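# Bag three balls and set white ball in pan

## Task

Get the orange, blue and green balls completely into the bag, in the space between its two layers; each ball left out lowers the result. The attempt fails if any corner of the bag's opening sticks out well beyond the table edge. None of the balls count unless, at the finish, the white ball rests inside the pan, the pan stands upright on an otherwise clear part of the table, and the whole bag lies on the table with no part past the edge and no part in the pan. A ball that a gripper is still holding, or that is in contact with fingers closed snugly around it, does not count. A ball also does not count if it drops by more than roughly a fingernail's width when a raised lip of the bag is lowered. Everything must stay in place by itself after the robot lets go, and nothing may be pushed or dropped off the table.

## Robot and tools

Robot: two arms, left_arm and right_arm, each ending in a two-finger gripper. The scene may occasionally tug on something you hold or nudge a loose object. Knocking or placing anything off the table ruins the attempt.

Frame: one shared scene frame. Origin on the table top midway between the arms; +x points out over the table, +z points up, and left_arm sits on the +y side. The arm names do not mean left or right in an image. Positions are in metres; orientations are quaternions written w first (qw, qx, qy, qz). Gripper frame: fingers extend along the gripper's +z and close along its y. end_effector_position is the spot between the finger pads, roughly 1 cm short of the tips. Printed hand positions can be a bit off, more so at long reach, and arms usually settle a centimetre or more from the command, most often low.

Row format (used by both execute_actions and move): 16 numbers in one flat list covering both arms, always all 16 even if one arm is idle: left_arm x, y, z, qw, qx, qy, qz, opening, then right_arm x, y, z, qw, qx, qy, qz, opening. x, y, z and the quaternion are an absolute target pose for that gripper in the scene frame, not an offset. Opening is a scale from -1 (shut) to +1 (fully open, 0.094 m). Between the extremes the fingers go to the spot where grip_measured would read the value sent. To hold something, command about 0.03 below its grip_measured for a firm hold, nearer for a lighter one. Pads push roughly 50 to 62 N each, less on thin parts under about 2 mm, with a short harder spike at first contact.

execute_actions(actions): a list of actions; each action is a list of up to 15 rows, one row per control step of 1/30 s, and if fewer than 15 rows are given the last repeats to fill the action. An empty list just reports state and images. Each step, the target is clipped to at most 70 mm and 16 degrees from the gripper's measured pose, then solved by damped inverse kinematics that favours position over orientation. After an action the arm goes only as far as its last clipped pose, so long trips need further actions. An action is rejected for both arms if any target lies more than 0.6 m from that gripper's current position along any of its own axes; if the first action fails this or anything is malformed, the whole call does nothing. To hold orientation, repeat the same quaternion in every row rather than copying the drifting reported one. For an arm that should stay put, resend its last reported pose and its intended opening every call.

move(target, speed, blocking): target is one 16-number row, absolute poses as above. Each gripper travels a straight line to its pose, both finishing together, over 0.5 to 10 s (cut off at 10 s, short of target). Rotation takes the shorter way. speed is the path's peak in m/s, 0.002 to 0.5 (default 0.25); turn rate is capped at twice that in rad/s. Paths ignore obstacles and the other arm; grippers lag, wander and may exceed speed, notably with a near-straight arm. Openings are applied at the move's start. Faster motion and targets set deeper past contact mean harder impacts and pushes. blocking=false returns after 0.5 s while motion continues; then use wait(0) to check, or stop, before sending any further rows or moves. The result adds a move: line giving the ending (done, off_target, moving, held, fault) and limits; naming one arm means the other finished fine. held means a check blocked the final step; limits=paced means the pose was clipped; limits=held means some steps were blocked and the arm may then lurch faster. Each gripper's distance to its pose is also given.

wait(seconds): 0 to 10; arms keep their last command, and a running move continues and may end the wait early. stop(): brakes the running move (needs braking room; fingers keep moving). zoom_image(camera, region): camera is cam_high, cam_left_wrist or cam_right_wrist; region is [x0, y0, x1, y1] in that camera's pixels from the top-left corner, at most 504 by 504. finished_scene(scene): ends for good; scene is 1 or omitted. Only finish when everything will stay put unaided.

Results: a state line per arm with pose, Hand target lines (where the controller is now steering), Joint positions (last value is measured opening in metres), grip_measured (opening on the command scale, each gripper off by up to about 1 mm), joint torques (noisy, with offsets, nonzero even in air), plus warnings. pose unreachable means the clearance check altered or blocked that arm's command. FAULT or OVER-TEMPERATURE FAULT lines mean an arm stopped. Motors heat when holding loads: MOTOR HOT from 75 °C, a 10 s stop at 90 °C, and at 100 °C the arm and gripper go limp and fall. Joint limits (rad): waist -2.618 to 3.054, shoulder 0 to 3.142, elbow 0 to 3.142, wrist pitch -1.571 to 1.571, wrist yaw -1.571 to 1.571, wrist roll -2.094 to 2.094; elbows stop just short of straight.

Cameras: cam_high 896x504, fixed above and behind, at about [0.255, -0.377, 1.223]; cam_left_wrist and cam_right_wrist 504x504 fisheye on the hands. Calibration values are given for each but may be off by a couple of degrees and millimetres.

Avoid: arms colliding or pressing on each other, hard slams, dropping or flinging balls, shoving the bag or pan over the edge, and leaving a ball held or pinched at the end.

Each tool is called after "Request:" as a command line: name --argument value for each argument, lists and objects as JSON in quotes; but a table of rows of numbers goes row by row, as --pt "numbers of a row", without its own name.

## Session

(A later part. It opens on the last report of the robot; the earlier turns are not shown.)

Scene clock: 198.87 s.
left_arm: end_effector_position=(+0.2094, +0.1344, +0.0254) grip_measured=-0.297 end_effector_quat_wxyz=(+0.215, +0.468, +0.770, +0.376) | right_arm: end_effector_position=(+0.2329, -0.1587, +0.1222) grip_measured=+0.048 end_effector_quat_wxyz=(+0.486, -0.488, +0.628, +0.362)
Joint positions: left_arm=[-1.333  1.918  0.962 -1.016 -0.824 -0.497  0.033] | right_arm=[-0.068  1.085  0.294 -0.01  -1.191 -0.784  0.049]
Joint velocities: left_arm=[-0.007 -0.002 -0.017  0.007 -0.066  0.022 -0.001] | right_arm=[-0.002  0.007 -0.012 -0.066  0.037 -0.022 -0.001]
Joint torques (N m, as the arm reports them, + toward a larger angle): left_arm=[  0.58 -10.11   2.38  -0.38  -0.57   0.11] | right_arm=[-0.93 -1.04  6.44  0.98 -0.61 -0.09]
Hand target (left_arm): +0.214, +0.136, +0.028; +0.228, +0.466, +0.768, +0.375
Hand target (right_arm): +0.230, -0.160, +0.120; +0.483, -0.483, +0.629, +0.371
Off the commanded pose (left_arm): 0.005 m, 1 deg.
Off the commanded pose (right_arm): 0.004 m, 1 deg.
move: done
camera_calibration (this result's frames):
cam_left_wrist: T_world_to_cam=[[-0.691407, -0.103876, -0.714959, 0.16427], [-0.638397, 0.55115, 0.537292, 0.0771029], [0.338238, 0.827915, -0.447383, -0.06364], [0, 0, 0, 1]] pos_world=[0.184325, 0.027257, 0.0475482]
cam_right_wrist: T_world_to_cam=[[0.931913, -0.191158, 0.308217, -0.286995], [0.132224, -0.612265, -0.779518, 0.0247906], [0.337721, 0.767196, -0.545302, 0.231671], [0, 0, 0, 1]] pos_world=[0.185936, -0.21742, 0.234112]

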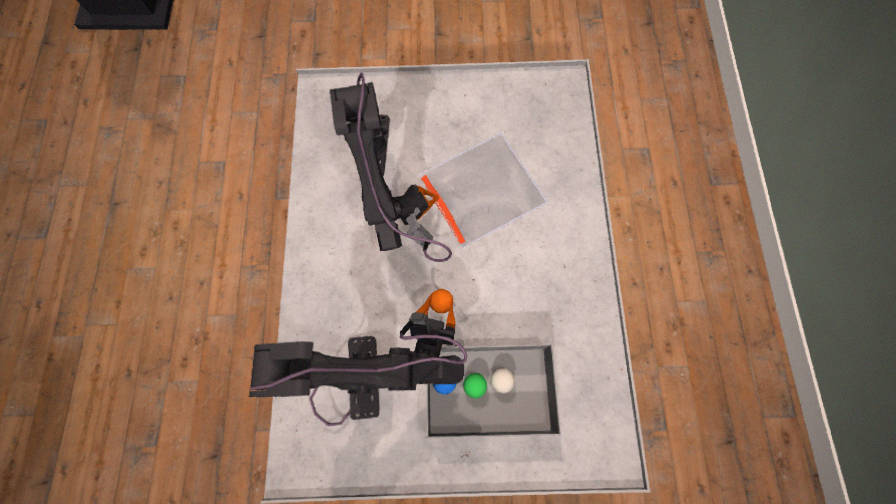

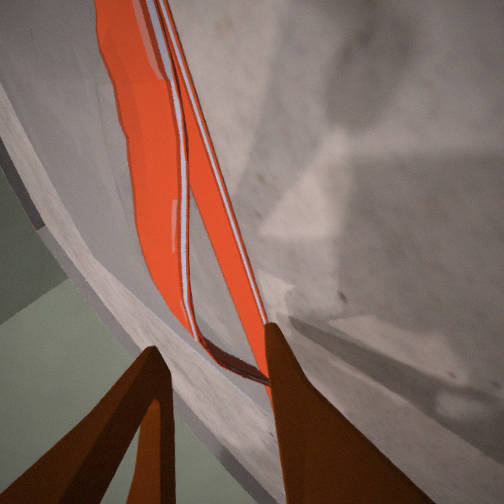

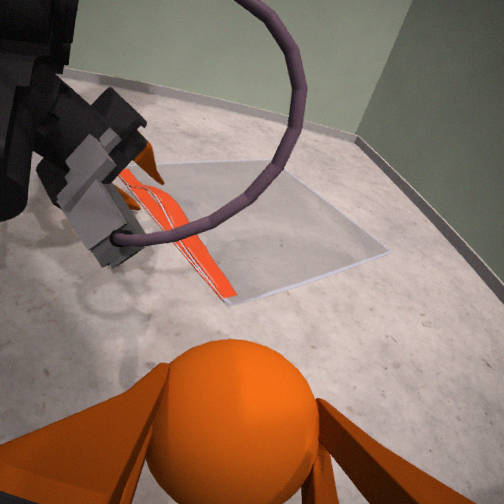

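Request:
move --target '[0.237,0.148,0.030,0.2274,0.4663,0.7683,0.3748,-0.3, 0.23,-0.16,0.12,0.483,-0.483,0.6295,0.3706,0.04]' --speed 0.03

Scene clock: 204.50 s.
left_arm: end_effector_position=(+0.2336, +0.1460, +0.0266) grip_measured=-0.297 end_effector_quat_wxyz=(+0.214, +0.470, +0.770, +0.375) | right_arm: end_effector_position=(+0.2330, -0.1587, +0.1222) grip_measured=+0.048 end_effector_quat_wxyz=(+0.486, -0.488, +0.628, +0.362)
Joint positions: left_arm=[-1.235  1.865  0.909 -0.91  -0.855 -0.355  0.033] | right_arm=[-0.068  1.085  0.294 -0.01  -1.191 -0.784  0.049]
Joint velocities: left_arm=[ 0.002  0.007 -0.007  0.007  0.007  0.037  0.   ] | right_arm=[-0.017  0.002 -0.002  0.022 -0.022 -0.007  0.   ]
Joint torques (N m, as the arm reports them, + toward a larger angle): left_arm=[  0.59 -10.07   2.65  -0.18  -0.59   0.11] | right_arm=[-0.82 -1.21  6.39  0.98 -0.56 -0.12]
Hand target (left_arm): +0.238, +0.148, +0.030; +0.228, +0.466, +0.768, +0.375
Hand target (right_arm): +0.230, -0.160, +0.120; +0.483, -0.483, +0.630, +0.370
Off the commanded pose (left_arm): 0.005 m, 2 deg.
Off the commanded pose (right_arm): 0.004 m, 1 deg.
move: done
camera_calibration (this result's frames):
cam_left_wrist: T_world_to_cam=[[-0.694069, -0.103504, -0.712429, 0.183505], [-0.635846, 0.552201, 0.539234, 0.0847213], [0.337592, 0.827261, -0.449078, -0.0806177], [0, 0, 0, 1]] pos_world=[0.208451, 0.0389021, 0.0488463]
cam_right_wrist: T_world_to_cam=[[0.931862, -0.191321, 0.308269, -0.287048], [0.132062, -0.612514, -0.77935, 0.024712], [0.337925, 0.766957, -0.545512, 0.231591], [0, 0, 0, 1]] pos_world=[0.185965, -0.217402, 0.234083]

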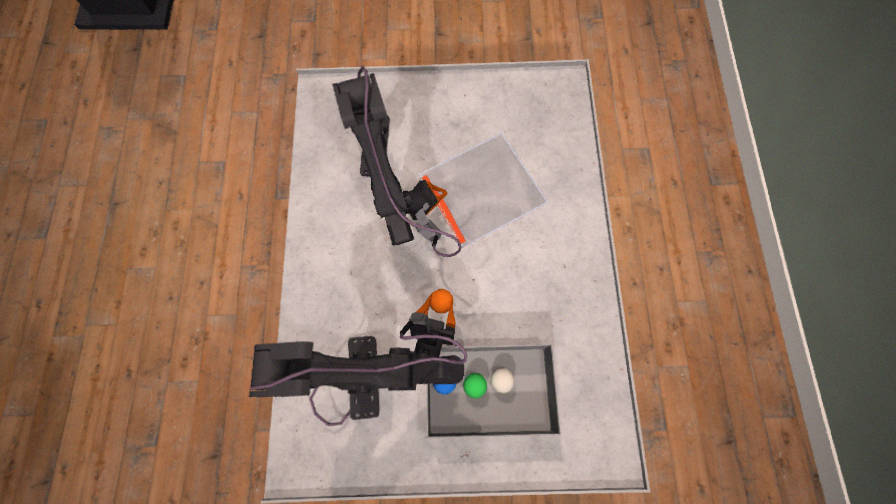

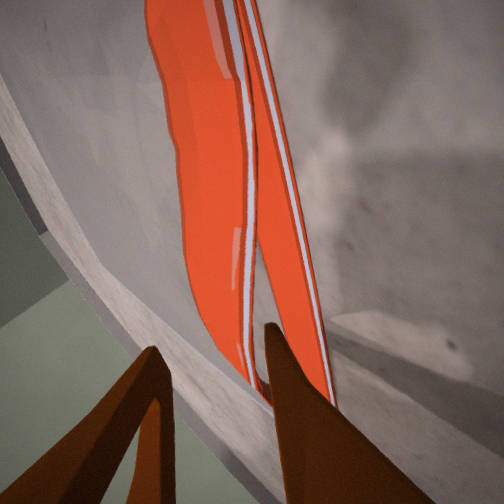

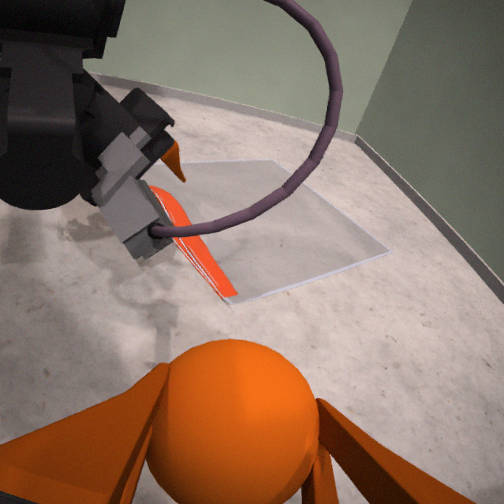

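Request:
move --target '[0.254,0.157,0.031,0.2274,0.4663,0.7683,0.3748,-0.3, 0.23,-0.16,0.12,0.483,-0.483,0.6295,0.3706,0.04]' --speed 0.03

Scene clock: 207.80 s.
left_arm: end_effector_position=(+0.2505, +0.1547, +0.0271) grip_measured=-0.297 end_effector_quat_wxyz=(+0.214, +0.471, +0.770, +0.373) | right_arm: end_effector_position=(+0.2330, -0.1587, +0.1222) grip_measured=+0.048 end_effector_quat_wxyz=(+0.486, -0.488, +0.628, +0.362)
Joint positions: left_arm=[-1.163  1.828  0.87  -0.823 -0.871 -0.244  0.033] | right_arm=[-0.068  1.085  0.294 -0.01  -1.191 -0.784  0.049]
Joint velocities: left_arm=[ 0.007 -0.002 -0.022  0.022 -0.066  0.007  0.   ] | right_arm=[-0.002 -0.007 -0.012 -0.007  0.022 -0.022 -0.001]
Joint torques (N m, as the arm reports them, + toward a larger angle): left_arm=[ 0.62 -9.83  2.72 -0.01 -0.62  0.1 ] | right_arm=[-0.91 -1.05  6.26  0.99 -0.6  -0.06]
Hand target (left_arm): +0.254, +0.157, +0.031; +0.227, +0.466, +0.768, +0.375
Hand target (right_arm): +0.230, -0.160, +0.120; +0.483, -0.483, +0.630, +0.371
Off the commanded pose (left_arm): 0.006 m, 2 deg.
Off the commanded pose (right_arm): 0.004 m, 1 deg.
move: done
camera_calibration (this result's frames):
cam_left_wrist: T_world_to_cam=[[-0.695817, -0.103264, -0.710757, 0.196907], [-0.633497, 0.554523, 0.539616, 0.089449], [0.338409, 0.825736, -0.451264, -0.0931807], [0, 0, 0, 1]] pos_world=[0.22521, 0.0476745, 0.0496358]
cam_right_wrist: T_world_to_cam=[[0.931862, -0.191321, 0.308269, -0.287048], [0.132062, -0.612514, -0.77935, 0.024712], [0.337925, 0.766957, -0.545512, 0.231591], [0, 0, 0, 1]] pos_world=[0.185965, -0.217402, 0.234083]

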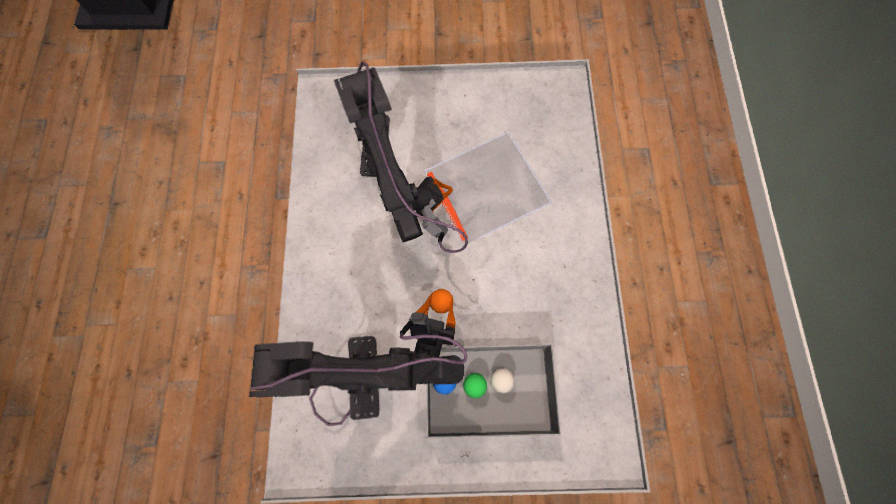

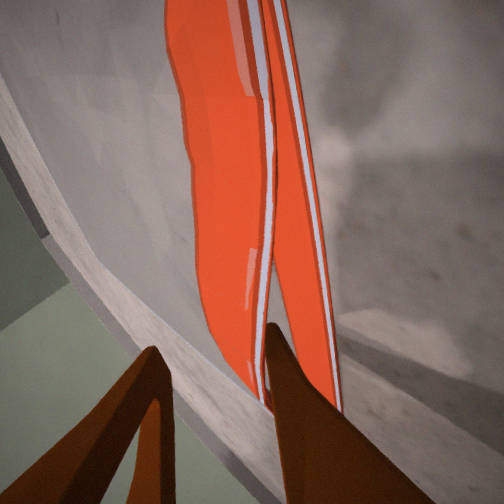

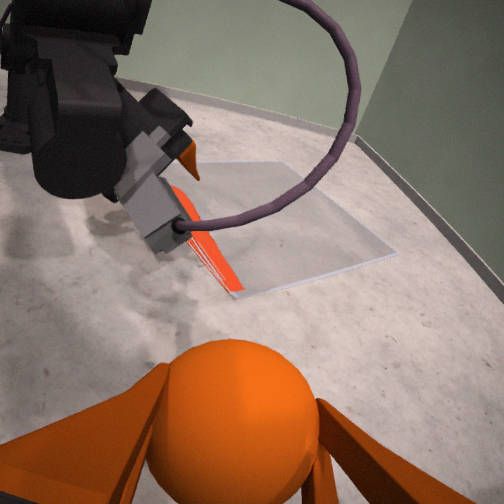

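Request:
move --target '[0.258,0.159,0.029,0.2476,0.4559,0.7513,0.4079,-0.3, 0.23,-0.16,0.12,0.483,-0.483,0.6295,0.3706,0.04]' --speed 0.02

Scene clock: 223.27 s.
left_arm: end_effector_position=(+0.2588, +0.1564, +0.0310) grip_measured=-0.297 end_effector_quat_wxyz=(+0.237, +0.458, +0.758, +0.400) | right_arm: end_effector_position=(+0.2330, -0.1587, +0.1222) grip_measured=+0.048 end_effector_quat_wxyz=(+0.486, -0.488, +0.628, +0.362)
Joint positions: left_arm=[-1.163  1.857  0.87  -0.816 -0.948 -0.274  0.033] | right_arm=[-0.068  1.085  0.294 -0.01  -1.191 -0.784  0.049]
Joint velocities: left_arm=[-0.007 -0.022  0.007  0.007  0.037  0.022 -0.001] | right_arm=[-0.007 -0.017 -0.027 -0.007  0.037 -0.022  0.   ]
Joint torques (N m, as the arm reports them, + toward a larger angle): left_arm=[-0.86 -7.33  2.17 -0.03 -0.65 -0.14] | right_arm=[-0.86 -1.04  6.32  1.   -0.59 -0.07]
Hand target (left_arm): +0.258, +0.159, +0.029; +0.248, +0.456, +0.751, +0.407
Hand target (right_arm): +0.230, -0.160, +0.120; +0.483, -0.483, +0.630, +0.371
Off the commanded pose (left_arm): 0.003 m, 2 deg.
Off the commanded pose (right_arm): 0.004 m, 1 deg.
move: done
camera_calibration (this result's frames):
cam_left_wrist: T_world_to_cam=[[-0.639897, -0.0866451, -0.763561, 0.19024], [-0.673611, 0.541448, 0.503074, 0.105199], [0.369839, 0.836258, -0.404836, -0.10687], [0, 0, 0, 1]] pos_world=[0.232121, 0.0488944, 0.0490728]
cam_right_wrist: T_world_to_cam=[[0.931862, -0.191321, 0.308269, -0.287048], [0.132062, -0.612514, -0.77935, 0.024712], [0.337925, 0.766957, -0.545512, 0.231591], [0, 0, 0, 1]] pos_world=[0.185965, -0.217402, 0.234083]

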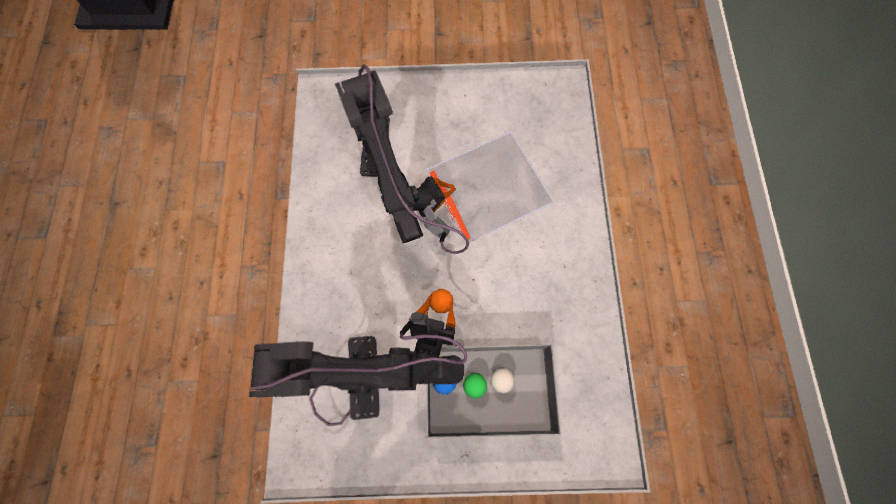

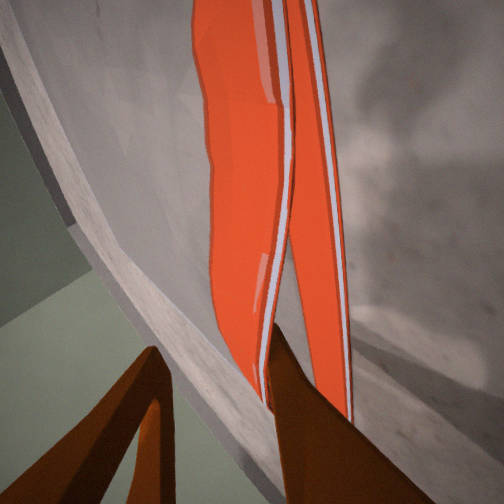

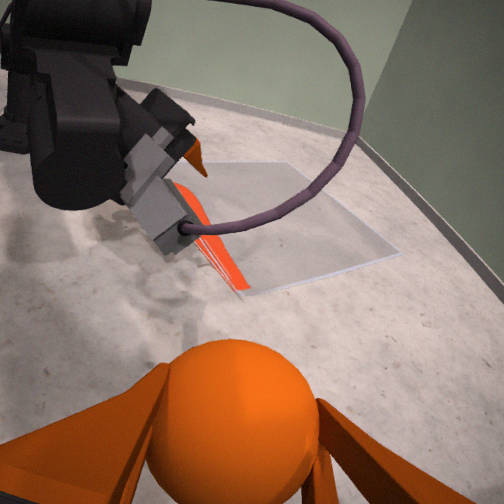

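Request:
execute_actions --actions '[[[0.258,0.158,0.029,0.2476,0.4559,0.7513,0.4079,-0.6, 0.23,-0.16,0.12,0.483,-0.483,0.6295,0.3706,0.04]],[[0.258,0.158,0.029,0.2476,0.4559,0.7513,0.4079,-0.85, 0.23,-0.16,0.12,0.483,-0.483,0.6295,0.3706,0.04]],[[0.258,0.158,0.029,0.2476,0.4559,0.7513,0.4079,-1, 0.23,-0.16,0.12,0.483,-0.483,0.6295,0.3706,0.04]],[[0.258,0.158,0.029,0.2476,0.4559,0.7513,0.4079,-1, 0.23,-0.16,0.12,0.483,-0.483,0.6295,0.3706,0.04]]]'

Scene clock: 231.60 s.
left_arm: end_effector_position=(+0.2581, +0.1554, +0.0313) grip_measured=-0.979 end_effector_quat_wxyz=(+0.239, +0.459, +0.757, +0.399) | right_arm: end_effector_position=(+0.2329, -0.1587, +0.1222) grip_measured=+0.048 end_effector_quat_wxyz=(+0.486, -0.488, +0.628, +0.362)
Joint positions: left_arm=[-1.168  1.857  0.87  -0.816 -0.949 -0.278  0.001] | right_arm=[-0.068  1.085  0.294 -0.01  -1.191 -0.784  0.049]
Joint velocities: left_arm=[-0.002  0.017  0.002  0.007 -0.037 -0.007 -0.   ] | right_arm=[-0.007 -0.002  0.002 -0.037  0.037 -0.007 -0.   ]
Joint torques (N m, as the arm reports them, + toward a larger angle): left_arm=[-0.58 -7.02  2.68 -0.08 -0.64 -0.11] | right_arm=[-0.93 -1.11  6.31  0.98 -0.61 -0.06]
Hand target (left_arm): +0.258, +0.158, +0.029; +0.247, +0.456, +0.751, +0.408
Hand target (right_arm): +0.230, -0.160, +0.120; +0.483, -0.483, +0.629, +0.371
Off the commanded pose (left_arm): 0.003 m, 2 deg.
Off the commanded pose (right_arm): 0.004 m, 1 deg.
camera_calibration (this result's frames):
cam_left_wrist: T_world_to_cam=[[-0.637965, -0.0863916, -0.765204, 0.18936], [-0.673348, 0.544719, 0.499884, 0.104699], [0.373635, 0.834157, -0.405683, -0.106252], [0, 0, 0, 1]] pos_world=[0.231004, 0.0479579, 0.0494573]
cam_right_wrist: T_world_to_cam=[[0.931823, -0.191033, 0.308566, -0.286997], [0.132563, -0.612328, -0.779411, 0.0246886], [0.337837, 0.767177, -0.545258, 0.231636], [0, 0, 0, 1]] pos_world=[0.185903, -0.217414, 0.234101]

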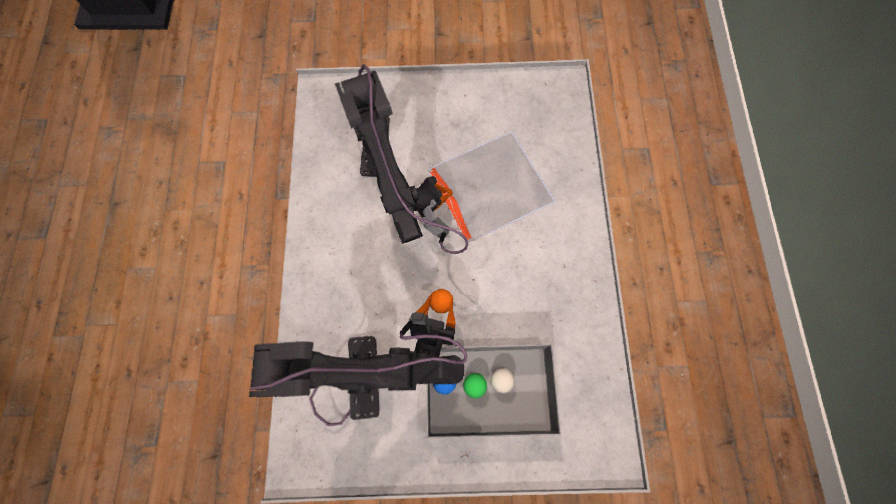

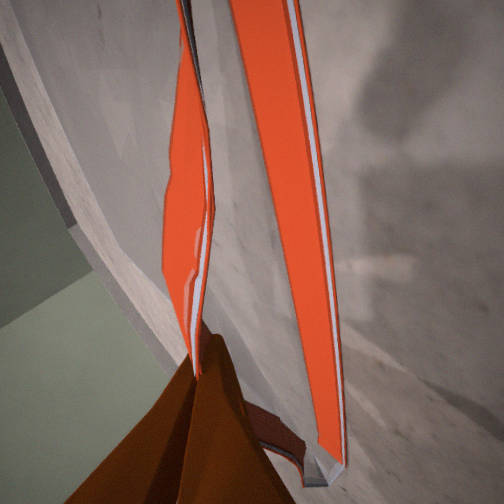

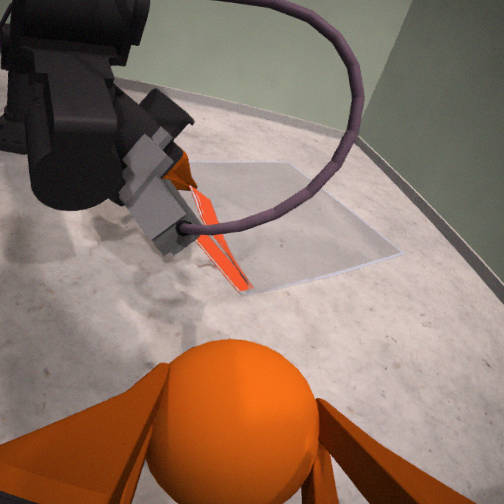

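Request:
move --target '[0.26,0.158,0.075,0.2274,0.4663,0.7683,0.3748,-1, 0.23,-0.16,0.12,0.483,-0.483,0.6295,0.3706,0.04]' --speed 0.04

Scene clock: 236.30 s.
left_arm: end_effector_position=(+0.2565, +0.1624, +0.0655) grip_measured=-0.979 end_effector_quat_wxyz=(+0.220, +0.472, +0.764, +0.381) | right_arm: end_effector_position=(+0.2330, -0.1587, +0.1222) grip_measured=+0.048 end_effector_quat_wxyz=(+0.486, -0.488, +0.628, +0.361)
Joint positions: left_arm=[-1.142  1.712  0.901 -0.943 -0.898 -0.204  0.001] | right_arm=[-0.068  1.085  0.294 -0.01  -1.191 -0.784  0.049]
Joint velocities: left_arm=[-0.022 -0.002 -0.002  0.037  0.007  0.037 -0.   ] | right_arm=[-0.012 -0.007  0.007 -0.081  0.022 -0.037  0.001]
Joint torques (N m, as the arm reports them, + toward a larger angle): left_arm=[ 0.66 -8.93  7.63 -0.38 -0.43  0.09] | right_arm=[-0.96 -1.06  6.24  0.99 -0.64 -0.1 ]
Hand target (left_arm): +0.260, +0.158, +0.076; +0.228, +0.466, +0.768, +0.375
Hand target (right_arm): +0.230, -0.160, +0.120; +0.483, -0.483, +0.630, +0.370
Off the commanded pose (left_arm): 0.011 m, 1 deg.
Off the commanded pose (right_arm): 0.004 m, 1 deg.
move: off_target (left_arm)
camera_calibration (this result's frames):
cam_left_wrist: T_world_to_cam=[[-0.683219, -0.0896921, -0.724684, 0.22461], [-0.638766, 0.554287, 0.533614, 0.0700272], [0.353822, 0.827479, -0.435992, -0.0894582], [0, 0, 0, 1]] pos_world=[0.229841, 0.0553554, 0.0864009]
cam_right_wrist: T_world_to_cam=[[0.931772, -0.191196, 0.308618, -0.287049], [0.1324, -0.612577, -0.779243, 0.02461], [0.338041, 0.766938, -0.545468, 0.231556], [0, 0, 0, 1]] pos_world=[0.185931, -0.217396, 0.234072]

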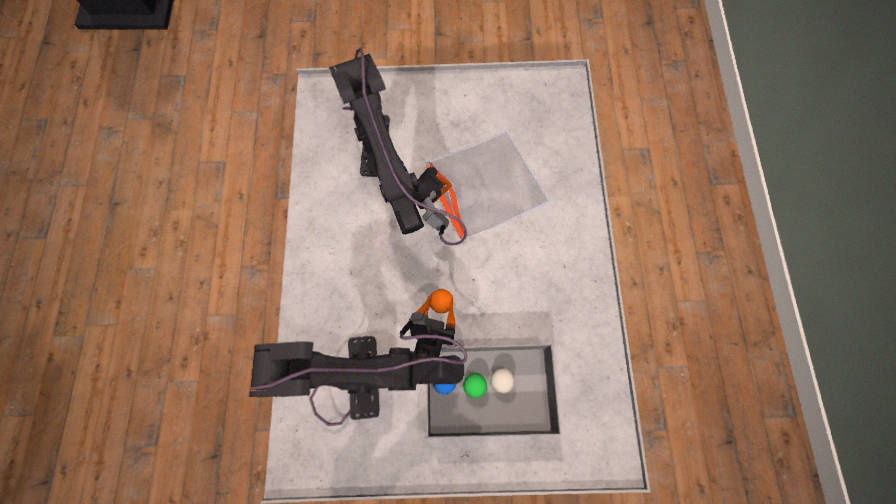

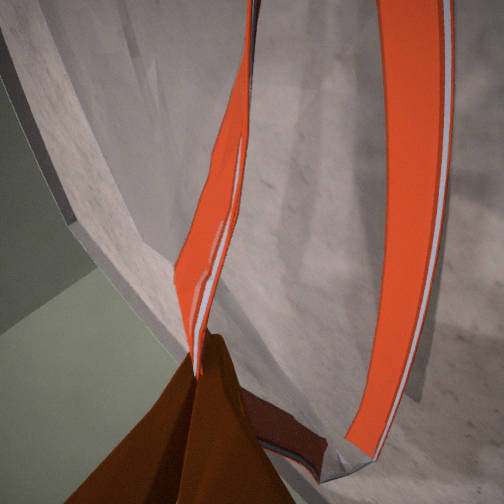

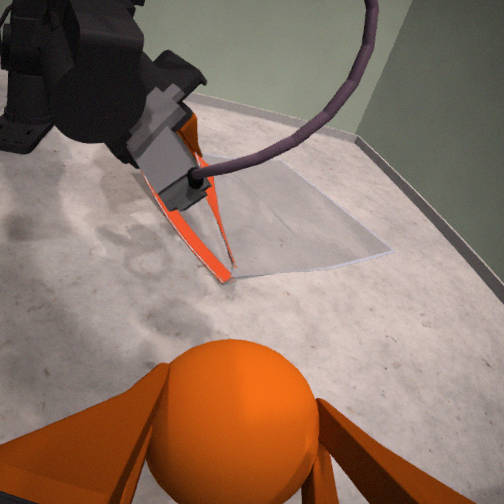

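Request:
move --target '[0.278,0.075,0.075,0.0316,0.2399,0.9619,0.1266,-1, 0.23,-0.16,0.12,0.483,-0.483,0.6295,0.3706,0.04]' --speed 0.06

Scene clock: 269.40 s.
left_arm: end_effector_position=(+0.2751, +0.0771, +0.0696) grip_measured=-0.979 end_effector_quat_wxyz=(+0.032, +0.250, +0.958, +0.134) | right_arm: end_effector_position=(+0.2330, -0.1587, +0.1222) grip_measured=+0.048 end_effector_quat_wxyz=(+0.486, -0.488, +0.628, +0.361)
Joint positions: left_arm=[-0.89   1.995  1.561 -1.266 -0.245 -0.475  0.001] | right_arm=[-0.068  1.085  0.294 -0.01  -1.191 -0.784  0.049]
Joint velocities: left_arm=[-0.007 -0.002 -0.012 -0.081  0.022  0.022  0.   ] | right_arm=[-0.002  0.002 -0.002 -0.037  0.037 -0.007 -0.   ]
Joint torques (N m, as the arm reports them, + toward a larger angle): left_arm=[  0.59 -10.71   8.71  -0.34  -0.1   -0.09] | right_arm=[-0.86 -1.12  6.31  1.02 -0.61 -0.1 ]
Hand target (left_arm): +0.278, +0.075, +0.075; +0.033, +0.239, +0.962, +0.129
Hand target (right_arm): +0.230, -0.160, +0.120; +0.483, -0.483, +0.630, +0.370
Off the commanded pose (left_arm): 0.006 m, 1 deg.
Off the commanded pose (right_arm): 0.004 m, 1 deg.
move: done
camera_calibration (this result's frames):
cam_left_wrist: T_world_to_cam=[[-0.656141, -0.726944, -0.202563, 0.238051], [-0.667557, 0.433947, 0.605028, 0.139224], [-0.351919, 0.532206, -0.770006, 0.216506], [0, 0, 0, 1]] pos_world=[0.325328, -0.00259169, 0.130697]
cam_right_wrist: T_world_to_cam=[[0.931772, -0.191196, 0.308618, -0.287049], [0.1324, -0.612577, -0.779243, 0.02461], [0.338041, 0.766938, -0.545468, 0.231556], [0, 0, 0, 1]] pos_world=[0.185931, -0.217396, 0.234072]

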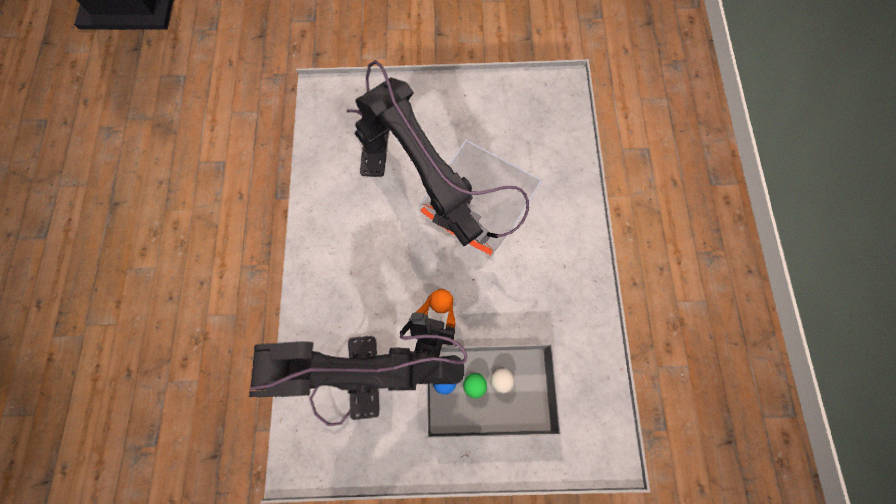

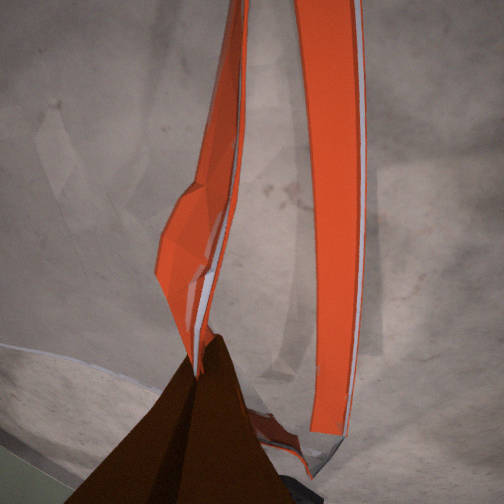

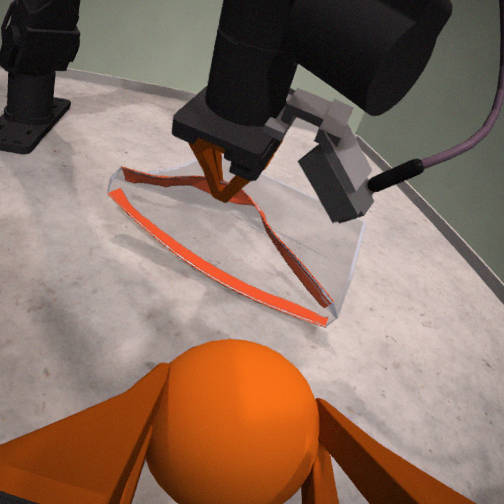

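Request:
move --target '[0.28,0.078,0.095,0.1245,0.2055,0.9484,-0.2072,-1, 0.23,-0.16,0.12,0.483,-0.483,0.6295,0.3706,0.04]' --speed 0.08

Scene clock: 285.60 s.
left_arm: end_effector_position=(+0.2812, +0.0792, +0.0943) grip_measured=-0.979 end_effector_quat_wxyz=(+0.114, +0.202, +0.953, -0.195) | right_arm: end_effector_position=(+0.2329, -0.1587, +0.1222) grip_measured=+0.048 end_effector_quat_wxyz=(+0.486, -0.488, +0.628, +0.362)
Joint positions: left_arm=[-0.633  1.53   1.036 -0.679  0.228 -0.34   0.001] | right_arm=[-0.068  1.085  0.294 -0.01  -1.191 -0.784  0.049]
Joint velocities: left_arm=[-0.007 -0.007  0.012  0.007 -0.022 -0.037  0.   ] | right_arm=[ 0.002 -0.022 -0.017 -0.051 -0.022 -0.095  0.001]
Joint torques (N m, as the arm reports them, + toward a larger angle): left_arm=[ 0.64 -9.09  5.26  1.21  0.23  0.17] | right_arm=[-0.84 -1.    6.17  0.99 -0.57 -0.02]
Hand target (left_arm): +0.281, +0.079, +0.099; +0.123, +0.207, +0.948, -0.207
Hand target (right_arm): +0.230, -0.160, +0.120; +0.483, -0.483, +0.629, +0.371
Off the commanded pose (left_arm): 0.002 m, 2 deg.
Off the commanded pose (right_arm): 0.004 m, 1 deg.
move: done
camera_calibration (this result's frames):
cam_left_wrist: T_world_to_cam=[[-0.621527, -0.719057, 0.310904, 0.189767], [-0.696666, 0.688831, 0.200421, 0.153604], [-0.358275, -0.092029, -0.929069, 0.302738], [0, 0, 0, 1]] pos_world=[0.333419, 0.0585064, 0.19148]
cam_right_wrist: T_world_to_cam=[[0.931823, -0.191033, 0.308566, -0.286997], [0.132563, -0.612328, -0.779411, 0.0246886], [0.337837, 0.767177, -0.545258, 0.231636], [0, 0, 0, 1]] pos_world=[0.185903, -0.217414, 0.234101]

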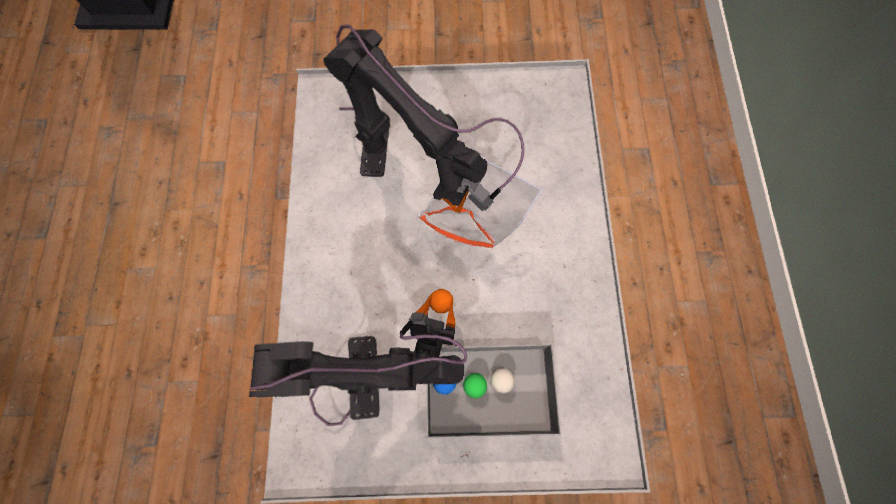

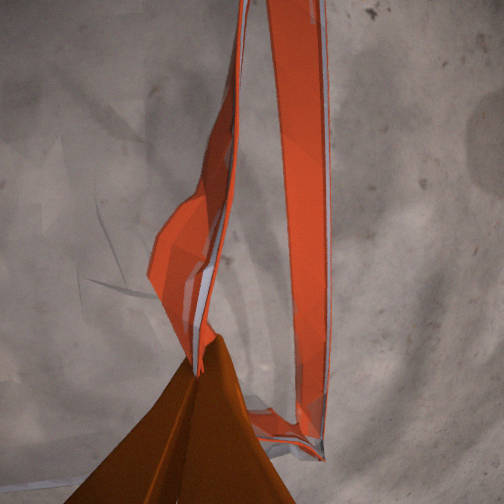

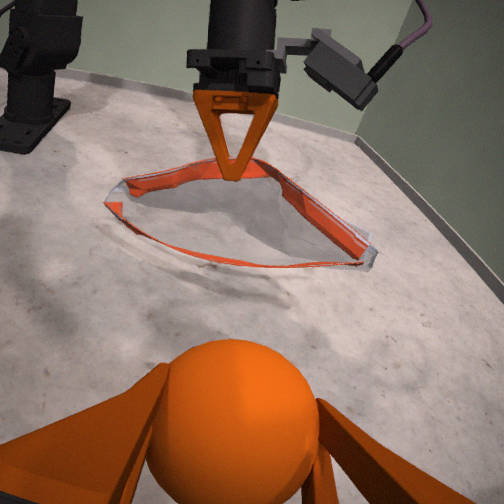

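Request:
move --target '[0.28,0.078,0.095,0.1245,0.2055,0.9484,-0.2072,-1, 0.244,-0.022,0.075,0.4967,-0.4096,0.7094,0.2868,0.04]' --speed 0.12

Scene clock: 315.70 s.
left_arm: end_effector_position=(+0.2806, +0.0794, +0.0902) grip_measured=-0.979 end_effector_quat_wxyz=(+0.115, +0.203, +0.953, -0.196) | right_arm: end_effector_position=(+0.2390, -0.0308, +0.0659) grip_measured=+0.048 end_effector_quat_wxyz=(+0.488, -0.412, +0.717, +0.280)
Joint positions: left_arm=[-0.633  1.53   1.018 -0.659  0.23  -0.34   0.001] | right_arm=[ 0.792  1.569  0.227  0.959 -0.169 -0.068  0.049]
Joint velocities: left_arm=[-0.017  0.002  0.002  0.051 -0.007  0.007 -0.003] | right_arm=[ 0.007  0.007 -0.012 -0.007 -0.066 -0.037 -0.   ]
Joint torques (N m, as the arm reports them, + toward a larger angle): left_arm=[ 0.16 -9.19  5.35  1.23  0.2   0.06] | right_arm=[ 0.87 -3.83  7.58  1.92 -0.05  0.16]
Hand target (left_arm): +0.280, +0.078, +0.095; +0.124, +0.206, +0.948, -0.207
Hand target (right_arm): +0.243, -0.022, +0.076; +0.500, -0.407, +0.708, +0.288
Off the commanded pose (left_arm): 0.005 m, 2 deg.
Off the commanded pose (right_arm): 0.014 m, 2 deg.
move: off_target (right_arm)
camera_calibration (this result's frames):
cam_left_wrist: T_world_to_cam=[[-0.622297, -0.717813, 0.312236, 0.190773], [-0.696477, 0.689803, 0.197717, 0.153965], [-0.357305, -0.0944266, -0.929202, 0.298692], [0, 0, 0, 1]] pos_world=[0.332675, 0.0589381, 0.187537]
cam_right_wrist: T_world_to_cam=[[0.870666, -0.403526, 0.281261, -0.240974], [-0.085892, -0.687757, -0.720842, 0.104277], [0.484318, 0.603454, -0.633466, 0.0665517], [0, 0, 0, 1]] pos_world=[0.186532, -0.0656833, 0.185102]

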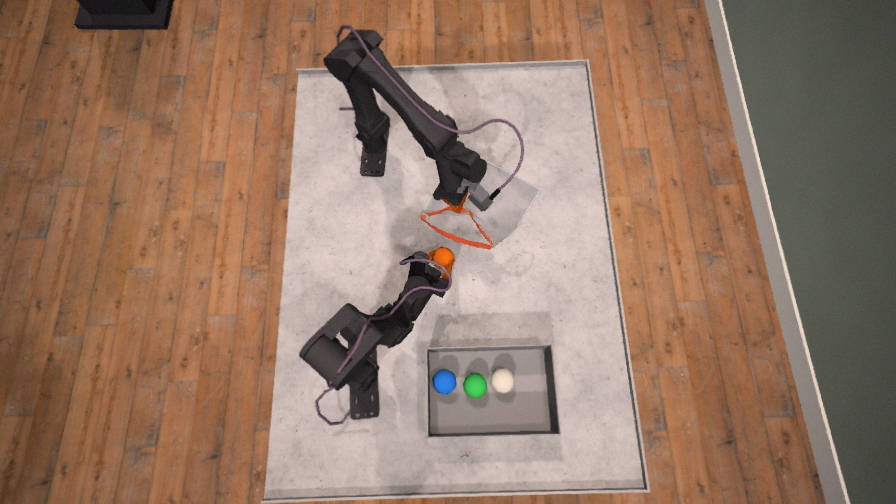

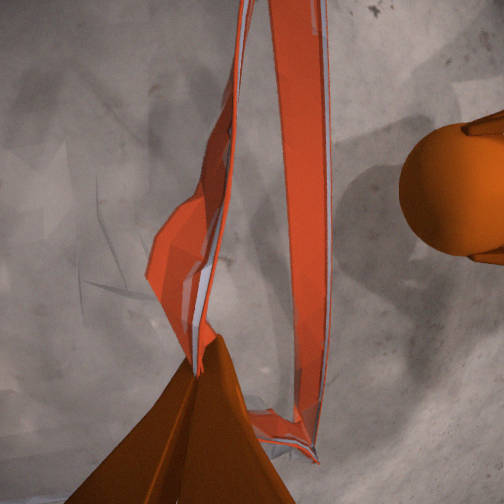

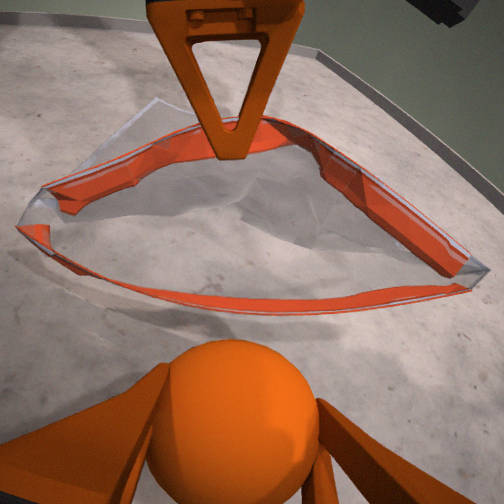

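Request:
move --target '[0.28,0.078,0.097,0.1245,0.2055,0.9484,-0.2072,-1, 0.272,0.036,0.073,0.4967,-0.4096,0.7094,0.2868,0.04]' --speed 0.05

Scene clock: 327.10 s.
left_arm: end_effector_position=(+0.2806, +0.0794, +0.0902) grip_measured=-0.979 end_effector_quat_wxyz=(+0.115, +0.203, +0.953, -0.196) | right_arm: end_effector_position=(+0.2703, +0.0295, +0.0715) grip_measured=+0.048 end_effector_quat_wxyz=(+0.499, -0.411, +0.708, +0.284)
Joint positions: left_arm=[-0.633  1.53   1.018 -0.659  0.23  -0.34   0.001] | right_arm=[ 0.849  1.781  0.477  0.953 -0.119 -0.051  0.049]
Joint velocities: left_arm=[ 0.002  0.002  0.017 -0.037 -0.081 -0.007  0.   ] | right_arm=[-0.007 -0.027  0.007  0.007  0.007 -0.022  0.   ]
Joint torques (N m, as the arm reports them, + toward a larger angle): left_arm=[ 0.15 -9.4   5.89  1.13  0.19  0.07] | right_arm=[ 0.73 -6.44  7.68  1.6   0.04  0.11]
Hand target (left_arm): +0.280, +0.078, +0.097; +0.124, +0.206, +0.948, -0.207
Hand target (right_arm): +0.271, +0.036, +0.073; +0.497, -0.409, +0.709, +0.287
Off the commanded pose (left_arm): 0.007 m, 2 deg.
Off the commanded pose (right_arm): 0.007 m, 0 deg.
move: done
camera_calibration (this result's frames):
cam_left_wrist: T_world_to_cam=[[-0.622297, -0.717813, 0.312236, 0.190773], [-0.696477, 0.689803, 0.197717, 0.153965], [-0.357305, -0.0944266, -0.929202, 0.298692], [0, 0, 0, 1]] pos_world=[0.332675, 0.0589381, 0.187537]
cam_right_wrist: T_world_to_cam=[[0.866449, -0.405785, 0.290869, -0.244932], [-0.0676397, -0.672629, -0.736882, 0.148308], [0.494662, 0.618797, -0.610246, 0.0136395], [0, 0, 0, 1]] pos_world=[0.215506, -0.00807359, 0.188852]

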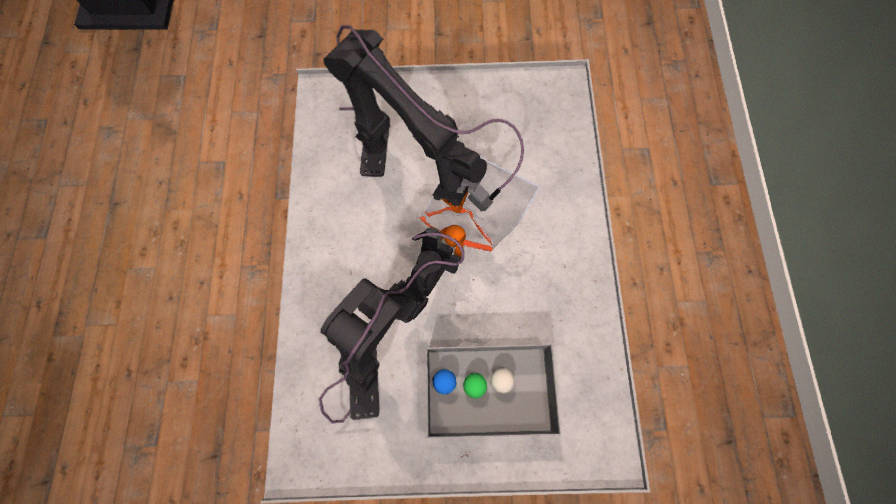

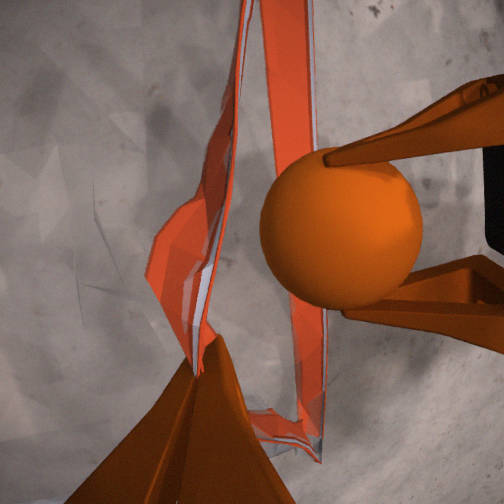

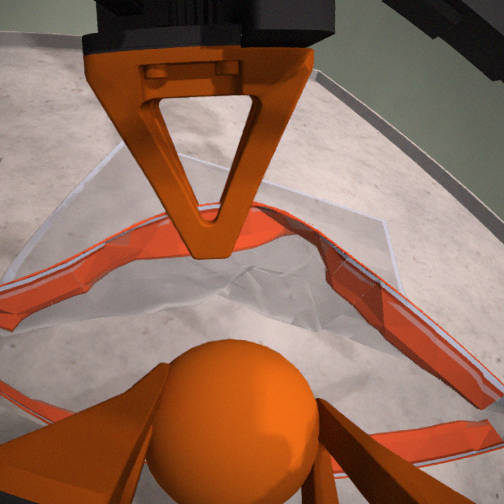

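Request:
move --target '[0.28,0.078,0.097,0.1245,0.2055,0.9484,-0.2072,-1, 0.284,0.060,0.044,0.4967,-0.4096,0.7094,0.2868,0.04]' --speed 0.04

Scene clock: 331.97 s.
left_arm: end_effector_position=(+0.2806, +0.0794, +0.0902) grip_measured=-0.979 end_effector_quat_wxyz=(+0.115, +0.203, +0.953, -0.196) | right_arm: end_effector_position=(+0.2834, +0.0534, +0.0439) grip_measured=+0.048 end_effector_quat_wxyz=(+0.497, -0.412, +0.709, +0.283)
Joint positions: left_arm=[-0.633  1.53   1.018 -0.659  0.23  -0.34   0.001] | right_arm=[ 0.863  1.977  0.576  1.048 -0.106 -0.047  0.049]
Joint velocities: left_arm=[ 0.007 -0.017 -0.017  0.007  0.051 -0.007  0.001] | right_arm=[ 0.037  0.002  0.007 -0.051  0.051 -0.037 -0.   ]
Joint torques (N m, as the arm reports them, + toward a larger angle): left_arm=[ 0.14 -9.35  5.92  1.13  0.19  0.07] | right_arm=[ 0.89 -7.32  6.77  1.66  0.04  0.08]
Hand target (left_arm): +0.280, +0.078, +0.097; +0.124, +0.206, +0.948, -0.207
Hand target (right_arm): +0.284, +0.060, +0.044; +0.497, -0.410, +0.709, +0.287
Off the commanded pose (left_arm): 0.007 m, 2 deg.
Off the commanded pose (right_arm): 0.007 m, 0 deg.
move: done
camera_calibration (this result's frames):
cam_left_wrist: T_world_to_cam=[[-0.622297, -0.717813, 0.312236, 0.190773], [-0.696477, 0.689803, 0.197717, 0.153965], [-0.357305, -0.0944266, -0.929202, 0.298692], [0, 0, 0, 1]] pos_world=[0.332675, 0.0589381, 0.187537]
cam_right_wrist: T_world_to_cam=[[0.867031, -0.404633, 0.290738, -0.238822], [-0.068868, -0.675236, -0.73438, 0.145289], [0.493471, 0.616707, -0.613317, -0.0238471], [0, 0, 0, 1]] pos_world=[0.22884, 0.0161758, 0.161506]

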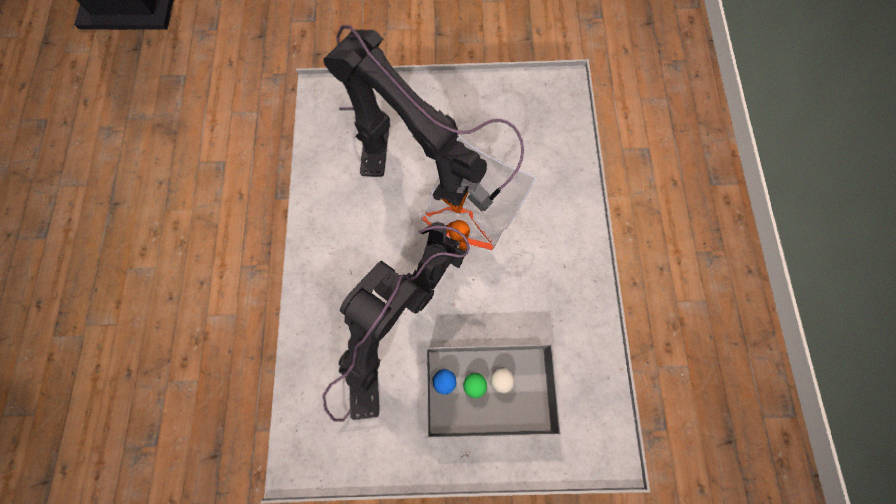

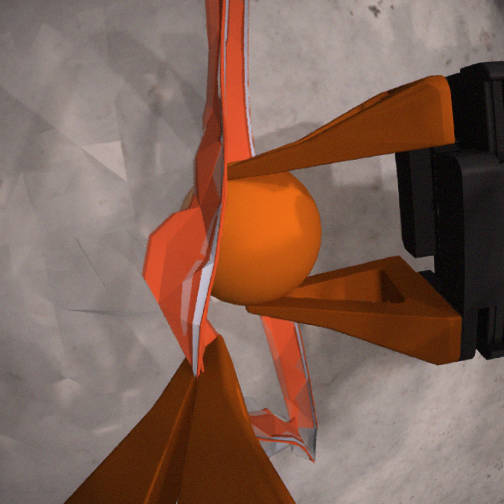

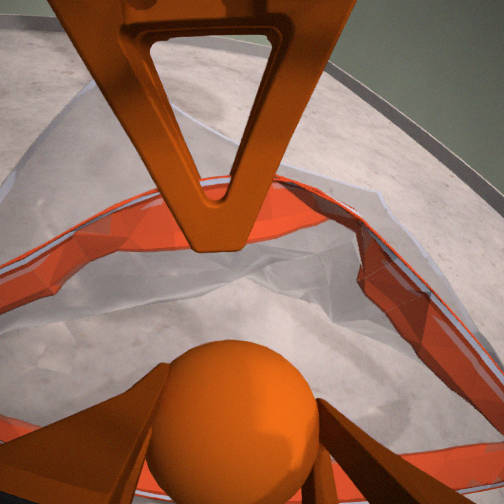

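Request:
move --target '[0.281,0.080,0.103,0.0768,0.1663,0.9122,-0.3663,-1, 0.293,0.078,0.046,0.4967,-0.4096,0.7094,0.2868,0.04]' --speed 0.05

Scene clock: 348.77 s.
left_arm: end_effector_position=(+0.2825, +0.0824, +0.0977) grip_measured=-0.979 end_effector_quat_wxyz=(+0.067, +0.158, +0.921, -0.351) | right_arm: end_effector_position=(+0.2924, +0.0708, +0.0453) grip_measured=+0.048 end_effector_quat_wxyz=(+0.499, -0.411, +0.708, +0.284)
Joint positions: left_arm=[-0.442  1.521  0.925 -0.543  0.609 -0.319  0.001] | right_arm=[ 0.874  2.016  0.657  1.009 -0.095 -0.043  0.049]
Joint velocities: left_arm=[ 0.007 -0.002 -0.012  0.051  0.037  0.007 -0.   ] | right_arm=[ 0.012  0.002 -0.017 -0.051 -0.022  0.007 -0.001]
Joint torques (N m, as the arm reports them, + toward a larger angle): left_arm=[ 0.63 -8.65  5.12  1.23  0.48  0.19] | right_arm=[ 0.81 -8.43  7.33  1.53  0.04  0.11]
Hand target (left_arm): +0.282, +0.081, +0.103; +0.076, +0.167, +0.913, -0.365
Hand target (right_arm): +0.293, +0.078, +0.046; +0.497, -0.410, +0.709, +0.287
Off the commanded pose (left_arm): 0.006 m, 3 deg.
Off the commanded pose (right_arm): 0.007 m, 0 deg.
move: off_target (left_arm)
camera_calibration (this result's frames):
cam_left_wrist: T_world_to_cam=[[-0.534155, -0.58965, 0.605798, 0.127643], [-0.684483, 0.722216, 0.0994304, 0.155354], [-0.496147, -0.361548, -0.789381, 0.354172], [0, 0, 0, 1]] pos_world=[0.350239, 0.0911159, 0.186803]
cam_right_wrist: T_world_to_cam=[[0.866053, -0.406329, 0.291287, -0.239588], [-0.0677284, -0.672613, -0.736888, 0.15832], [0.495343, 0.618456, -0.610039, -0.0390422], [0, 0, 0, 1]] pos_world=[0.237558, 0.0332826, 0.162636]

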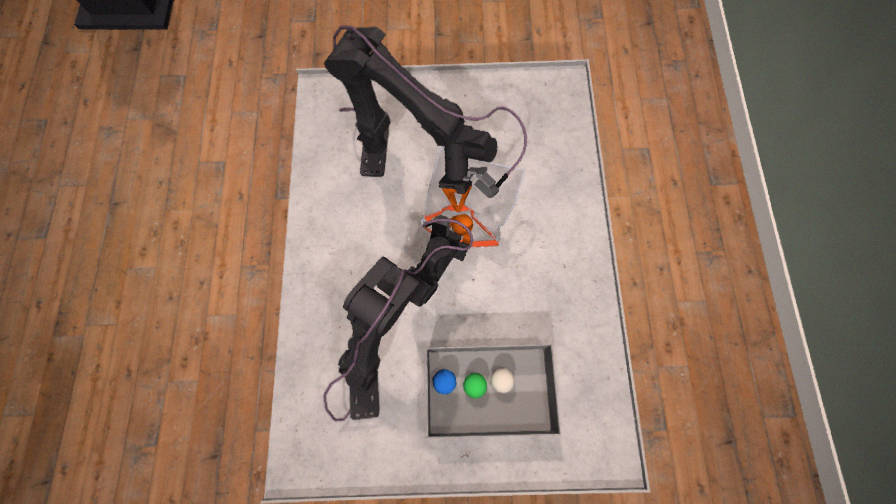

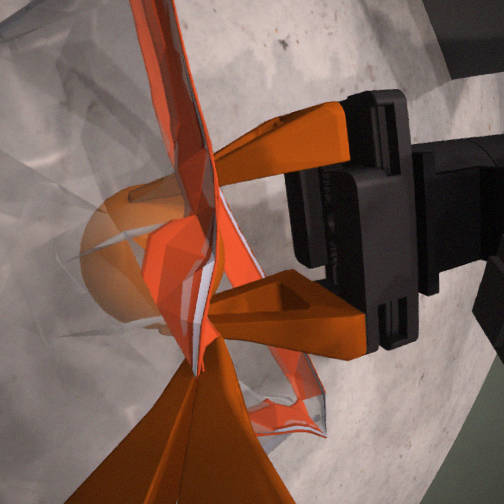

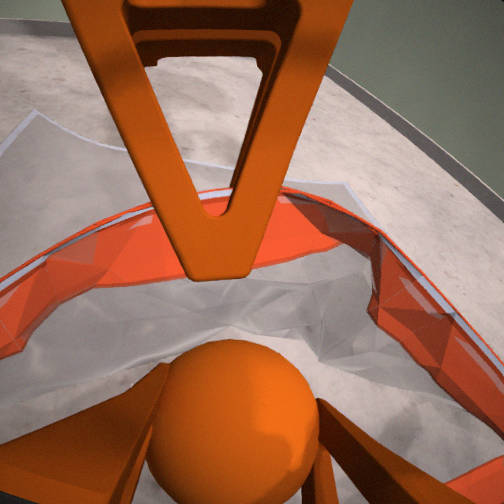

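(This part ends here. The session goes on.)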